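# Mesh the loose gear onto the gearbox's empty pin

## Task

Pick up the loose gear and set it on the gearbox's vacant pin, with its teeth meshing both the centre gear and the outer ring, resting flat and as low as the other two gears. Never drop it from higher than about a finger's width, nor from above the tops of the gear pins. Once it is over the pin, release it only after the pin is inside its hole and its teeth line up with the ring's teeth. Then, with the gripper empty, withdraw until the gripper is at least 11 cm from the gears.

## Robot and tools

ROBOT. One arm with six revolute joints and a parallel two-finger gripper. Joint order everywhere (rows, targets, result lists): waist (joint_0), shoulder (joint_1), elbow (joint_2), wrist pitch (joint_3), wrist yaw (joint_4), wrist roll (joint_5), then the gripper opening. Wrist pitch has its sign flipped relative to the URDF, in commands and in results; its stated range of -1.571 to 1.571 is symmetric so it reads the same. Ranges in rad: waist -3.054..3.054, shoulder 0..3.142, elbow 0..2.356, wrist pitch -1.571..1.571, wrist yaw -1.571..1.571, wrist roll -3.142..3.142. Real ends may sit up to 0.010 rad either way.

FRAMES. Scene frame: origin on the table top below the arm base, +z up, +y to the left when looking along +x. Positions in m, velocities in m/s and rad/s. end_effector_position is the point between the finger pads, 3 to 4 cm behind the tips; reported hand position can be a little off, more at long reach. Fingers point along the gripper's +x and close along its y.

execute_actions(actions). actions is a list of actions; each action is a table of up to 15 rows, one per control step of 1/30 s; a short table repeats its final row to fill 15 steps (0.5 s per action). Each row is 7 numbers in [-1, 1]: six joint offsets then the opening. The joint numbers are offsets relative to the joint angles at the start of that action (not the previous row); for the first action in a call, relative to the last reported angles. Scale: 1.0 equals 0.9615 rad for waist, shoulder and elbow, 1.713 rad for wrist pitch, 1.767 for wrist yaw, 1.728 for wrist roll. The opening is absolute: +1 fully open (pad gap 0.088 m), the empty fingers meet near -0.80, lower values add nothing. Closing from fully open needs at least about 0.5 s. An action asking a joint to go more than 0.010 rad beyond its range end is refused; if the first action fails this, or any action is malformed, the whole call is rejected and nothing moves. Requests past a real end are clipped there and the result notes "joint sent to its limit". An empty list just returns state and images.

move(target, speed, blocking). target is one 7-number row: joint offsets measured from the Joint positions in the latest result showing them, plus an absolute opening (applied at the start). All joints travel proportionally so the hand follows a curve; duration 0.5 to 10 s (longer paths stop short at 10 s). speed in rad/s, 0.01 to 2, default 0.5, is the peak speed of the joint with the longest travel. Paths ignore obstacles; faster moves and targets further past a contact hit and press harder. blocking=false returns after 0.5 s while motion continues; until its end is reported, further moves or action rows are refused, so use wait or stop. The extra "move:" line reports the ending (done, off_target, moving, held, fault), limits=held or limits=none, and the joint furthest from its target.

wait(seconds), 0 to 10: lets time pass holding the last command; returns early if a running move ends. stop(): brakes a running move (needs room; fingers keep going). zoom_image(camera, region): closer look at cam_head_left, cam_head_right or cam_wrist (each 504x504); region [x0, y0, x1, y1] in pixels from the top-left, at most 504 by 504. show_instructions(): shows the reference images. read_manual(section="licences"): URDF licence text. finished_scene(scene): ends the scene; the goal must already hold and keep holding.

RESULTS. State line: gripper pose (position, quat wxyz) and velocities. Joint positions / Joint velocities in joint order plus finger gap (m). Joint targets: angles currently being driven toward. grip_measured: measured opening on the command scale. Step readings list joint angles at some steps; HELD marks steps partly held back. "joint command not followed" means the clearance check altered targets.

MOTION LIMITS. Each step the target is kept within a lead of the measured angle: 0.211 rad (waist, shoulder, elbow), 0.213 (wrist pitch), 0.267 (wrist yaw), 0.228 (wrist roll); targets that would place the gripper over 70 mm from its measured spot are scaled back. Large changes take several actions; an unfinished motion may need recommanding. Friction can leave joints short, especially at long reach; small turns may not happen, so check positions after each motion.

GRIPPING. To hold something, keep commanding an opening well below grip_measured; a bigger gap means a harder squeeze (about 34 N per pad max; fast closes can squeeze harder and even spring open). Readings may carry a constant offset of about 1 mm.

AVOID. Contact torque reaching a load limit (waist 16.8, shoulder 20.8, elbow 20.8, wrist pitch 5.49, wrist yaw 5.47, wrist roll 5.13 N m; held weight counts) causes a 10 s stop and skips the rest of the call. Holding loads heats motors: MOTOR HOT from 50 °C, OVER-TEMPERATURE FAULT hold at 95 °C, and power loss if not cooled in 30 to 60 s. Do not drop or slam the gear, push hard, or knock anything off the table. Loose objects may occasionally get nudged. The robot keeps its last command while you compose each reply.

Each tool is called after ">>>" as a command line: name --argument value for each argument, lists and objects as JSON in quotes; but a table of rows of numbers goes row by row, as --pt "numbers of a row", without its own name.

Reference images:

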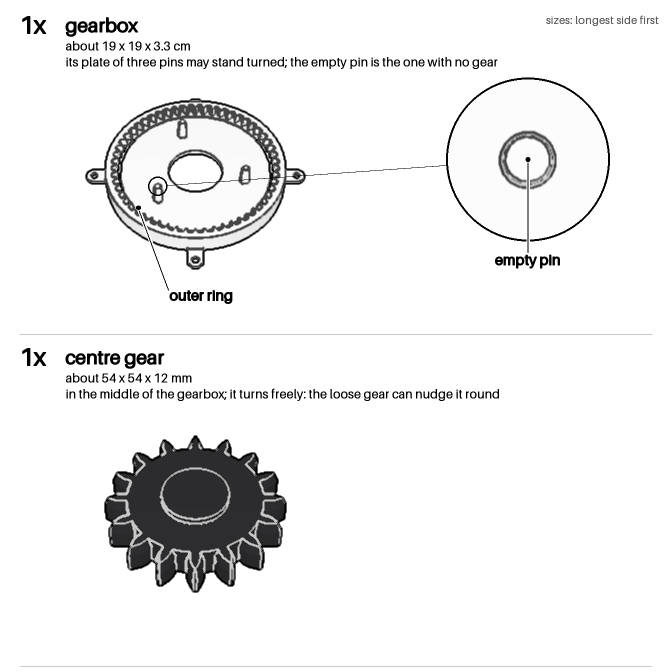

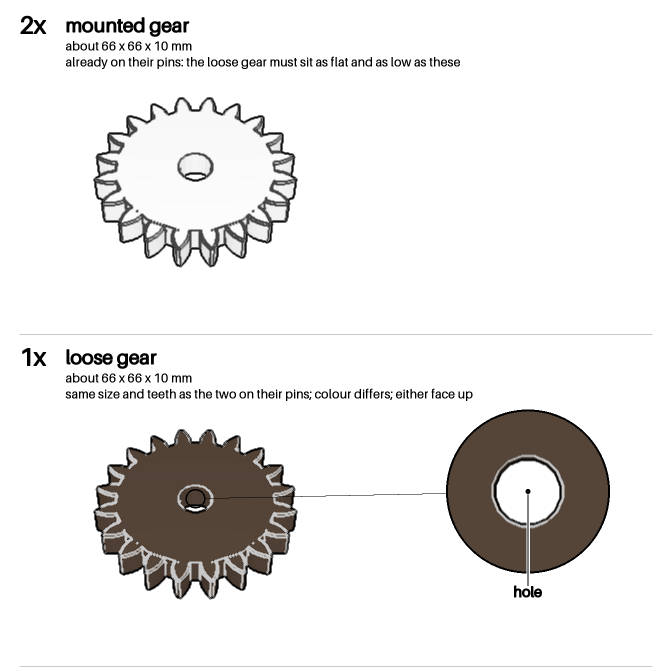

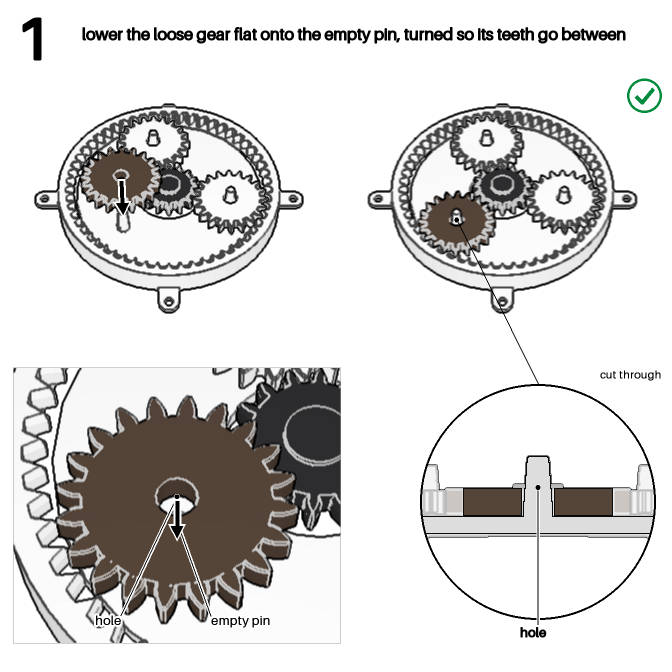

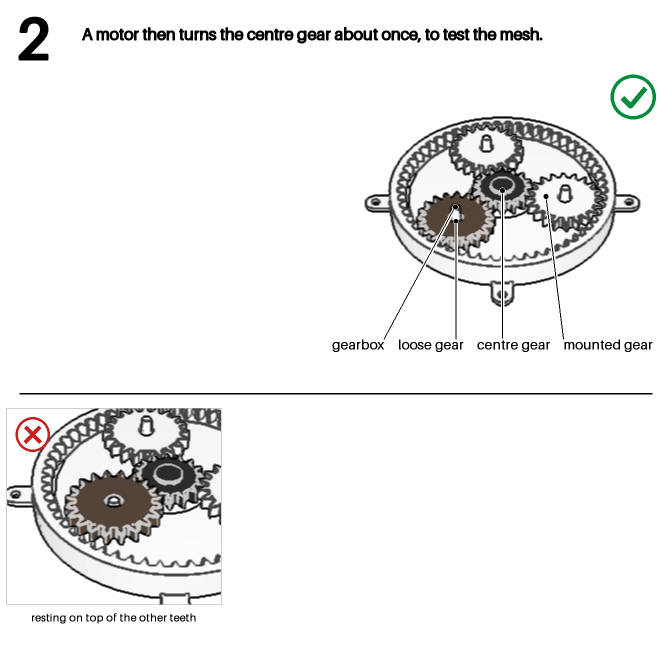

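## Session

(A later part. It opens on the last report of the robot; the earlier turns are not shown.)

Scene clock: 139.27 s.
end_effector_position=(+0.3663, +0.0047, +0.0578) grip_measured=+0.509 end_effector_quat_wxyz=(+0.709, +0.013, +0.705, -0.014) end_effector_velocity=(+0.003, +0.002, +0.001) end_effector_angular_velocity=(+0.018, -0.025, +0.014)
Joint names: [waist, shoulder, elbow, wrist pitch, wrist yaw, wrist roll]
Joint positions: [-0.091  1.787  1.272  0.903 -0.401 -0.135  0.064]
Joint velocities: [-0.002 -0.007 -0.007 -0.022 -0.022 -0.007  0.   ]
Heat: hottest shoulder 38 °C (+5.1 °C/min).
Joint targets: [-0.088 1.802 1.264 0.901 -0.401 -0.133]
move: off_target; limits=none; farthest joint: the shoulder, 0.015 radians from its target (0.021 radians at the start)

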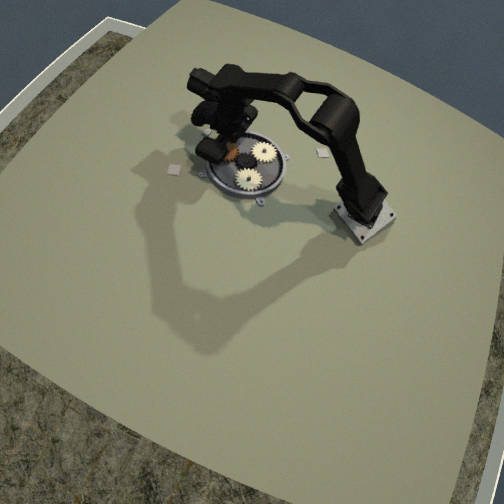

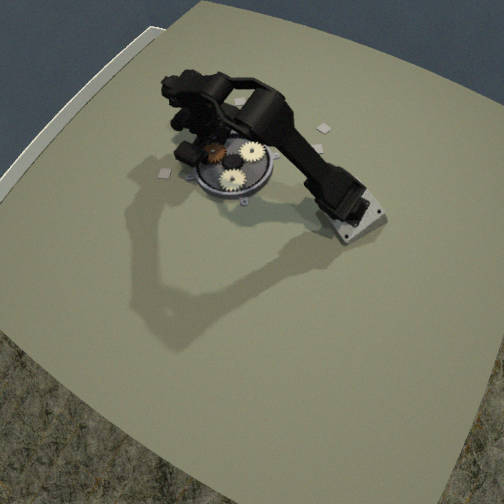

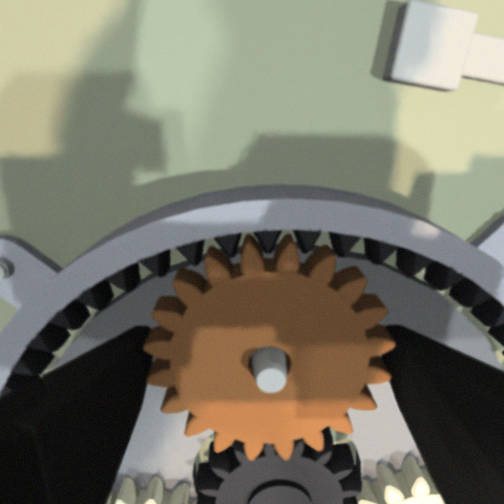

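>>> move --target '[0.009,0.023,-0.02,-0.013,0,0.0045,0.25]' --speed 0.025

>>> zoom_image --camera "cam_wrist" --region '[130,200,410,480]'

Scene clock: 145.37 s.
end_effector_position=(+0.3664, +0.0046, +0.0536) grip_measured=+0.510 end_effector_quat_wxyz=(+0.709, +0.013, +0.705, -0.013) end_effector_velocity=(-0.003, +0.004, +0.002) end_effector_angular_velocity=(+0.009, +0.011, +0.019)
Joint names: [waist, shoulder, elbow, wrist pitch, wrist yaw, wrist roll]
Joint positions: [-0.086  1.792  1.261  0.884 -0.402 -0.13   0.064]
Joint velocities: [ 0.002 -0.007  0.002  0.022 -0.007 -0.022  0.   ]
Heat: hottest shoulder 38 °C (+4.1 °C/min).
Joint targets: [-0.082 1.809 1.253 0.881 -0.401 -0.128]
move: off_target; limits=none; farthest joint: the shoulder, 0.017 radians from its target (0.021 radians at the start)

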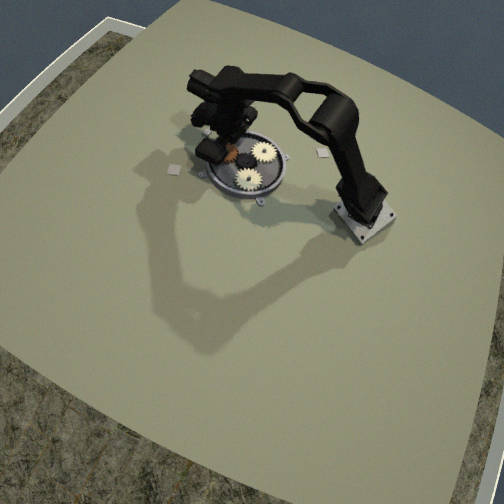

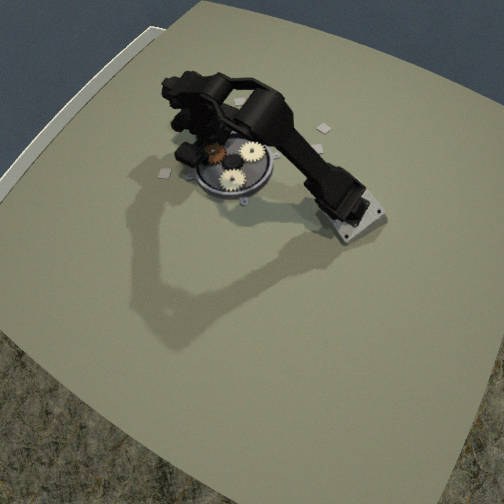

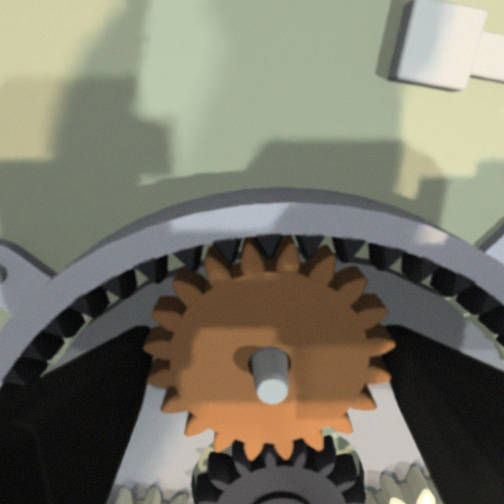

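Region (130, 200, 410, 480) of cam_wrist's 504x504 image, scaled by 1.800, with more detail than that image has.

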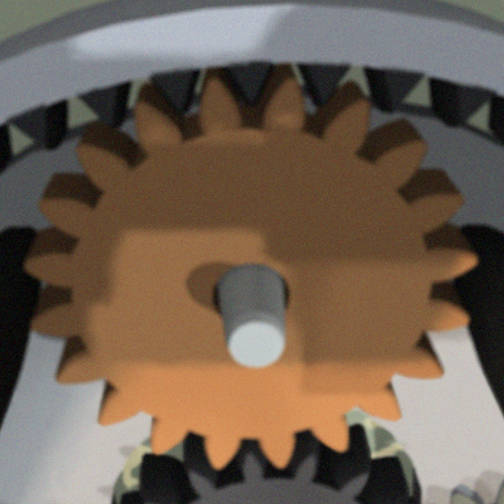

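Meshed. Release and lift.

>>> move --target '[0,0,0,0,0,0,0.68]'

>>> move --target '[-0.06,-0.06,0.13,0.115,0,0,0.68]' --speed 0.2

Scene clock: 150.60 s.
end_effector_position=(+0.3663, +0.0038, +0.0536) grip_measured=+0.679 end_effector_quat_wxyz=(+0.709, +0.014, +0.704, -0.014) end_effector_velocity=(+0.001, +0.002, -0.000) end_effector_angular_velocity=(+0.007, -0.007, +0.012)
Joint names: [waist, shoulder, elbow, wrist pitch, wrist yaw, wrist roll]
Joint positions: [-0.088  1.792  1.261  0.884 -0.401 -0.13   0.072]
Joint velocities: [ 0.002 -0.002 -0.002 -0.007 -0.007 -0.007 -0.   ]
Heat: hottest shoulder 38 °C (+3.0 °C/min).
Joint targets: [-0.087 1.792 1.261 0.884 -0.402 -0.130]
move: done; limits=none; farthest joint: the waist, 0.002 radians from its target (0.000 radians at the start)

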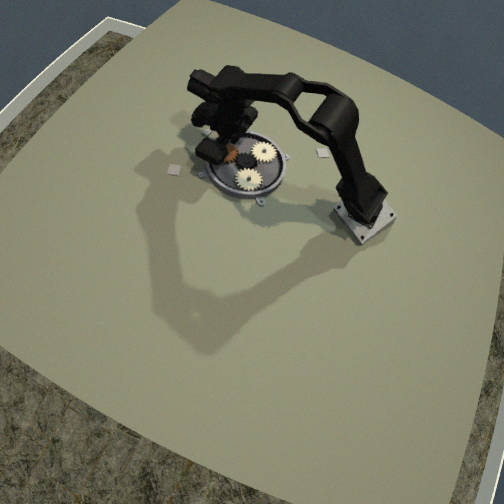

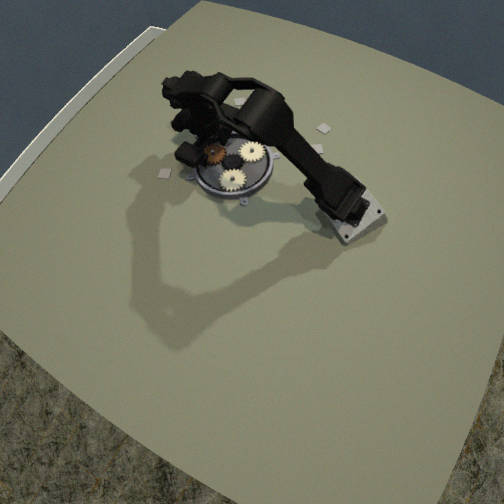

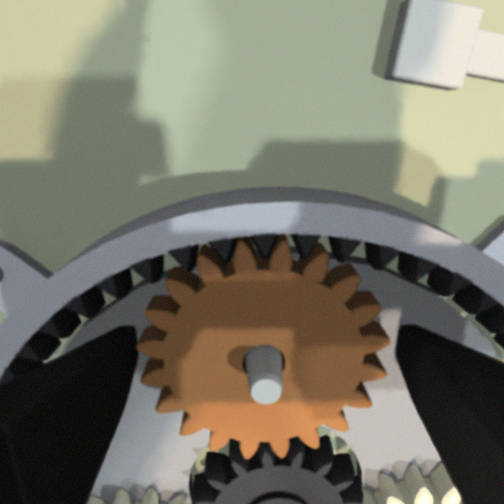

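Scene clock: 152.03 s.
end_effector_position=(+0.3659, +0.0030, +0.1007) grip_measured=+0.680 end_effector_quat_wxyz=(+0.707, +0.033, +0.706, -0.039) end_effector_velocity=(-0.004, +0.004, +0.000) end_effector_angular_velocity=(+0.026, +0.014, -0.004)
Joint names: [waist, shoulder, elbow, wrist pitch, wrist yaw, wrist roll]
Joint positions: [-0.144  1.746  1.38   1.078 -0.401 -0.13   0.072]
Joint velocities: [-0.002 -0.002 -0.002  0.022 -0.022 -0.007 -0.   ]
Heat: hottest shoulder 38 °C (+3.0 °C/min).
Joint targets: [-0.146 1.735 1.386 1.081 -0.401 -0.130]
move: off_target; limits=none; farthest joint: the shoulder, 0.012 radians from its target (0.058 radians at the start)

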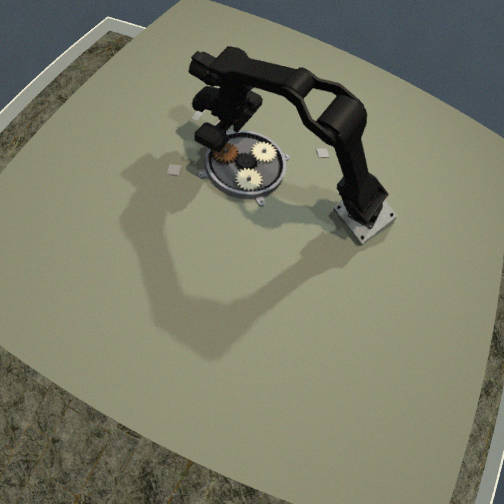

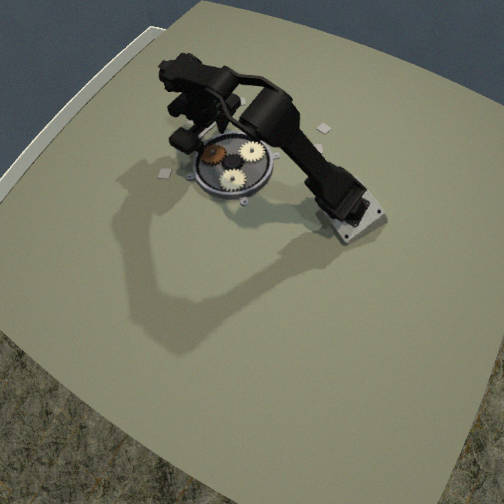

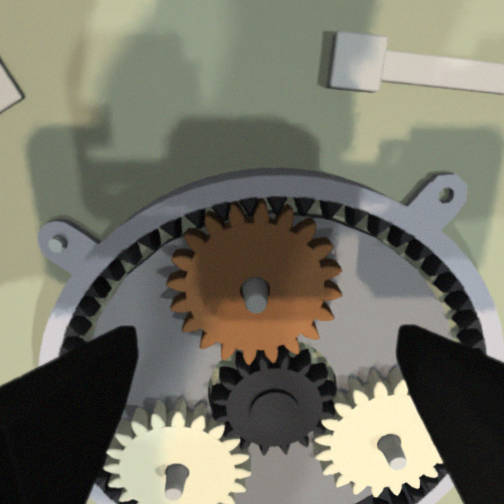

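>>> move --target '[-0.2,-0.33,0,0.1,0,0,0.68]'

Scene clock: 156.47 s.
end_effector_position=(+0.3254, -0.0024, +0.2059) grip_measured=+0.680 end_effector_quat_wxyz=(+0.768, +0.048, +0.630, -0.105) end_effector_velocity=(-0.004, +0.003, -0.000) end_effector_angular_velocity=(+0.026, +0.009, -0.004)
Joint names: [waist, shoulder, elbow, wrist pitch, wrist yaw, wrist roll]
Joint positions: [-0.334  1.436  1.38   1.247 -0.401 -0.13   0.072]
Joint velocities: [-0.007 -0.002 -0.002  0.022 -0.022 -0.007  0.   ]
Heat: hottest shoulder 39 °C (+3.0 °C/min).
Joint targets: [-0.336 1.428 1.380 1.249 -0.401 -0.130]
move: done; limits=none; farthest joint: the shoulder, 0.007 radians from its target (0.316 radians at the start)

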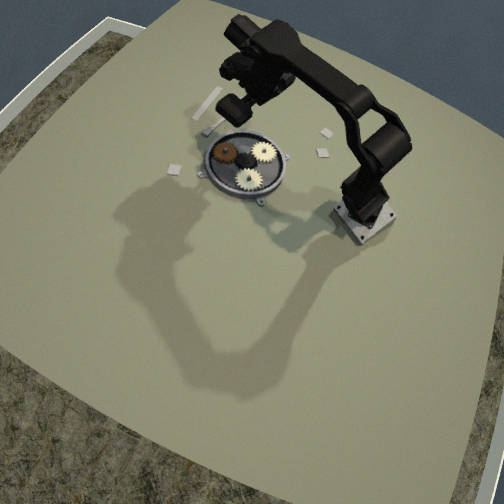

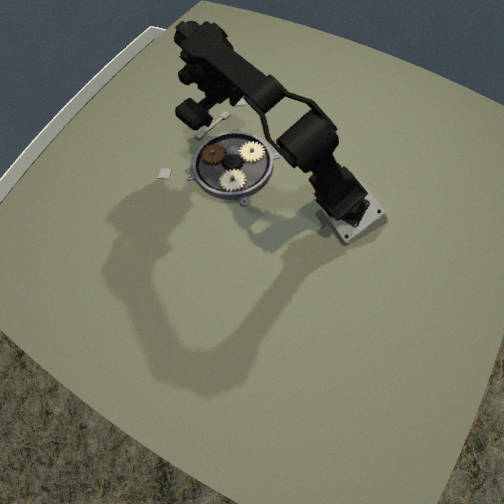

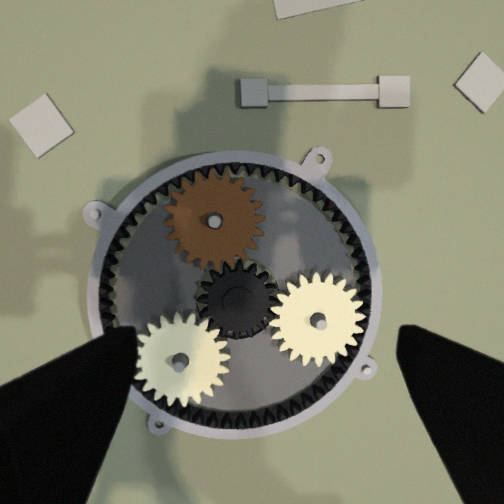

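>>> finished_scene --scene 1

The scene is finished: the task was done.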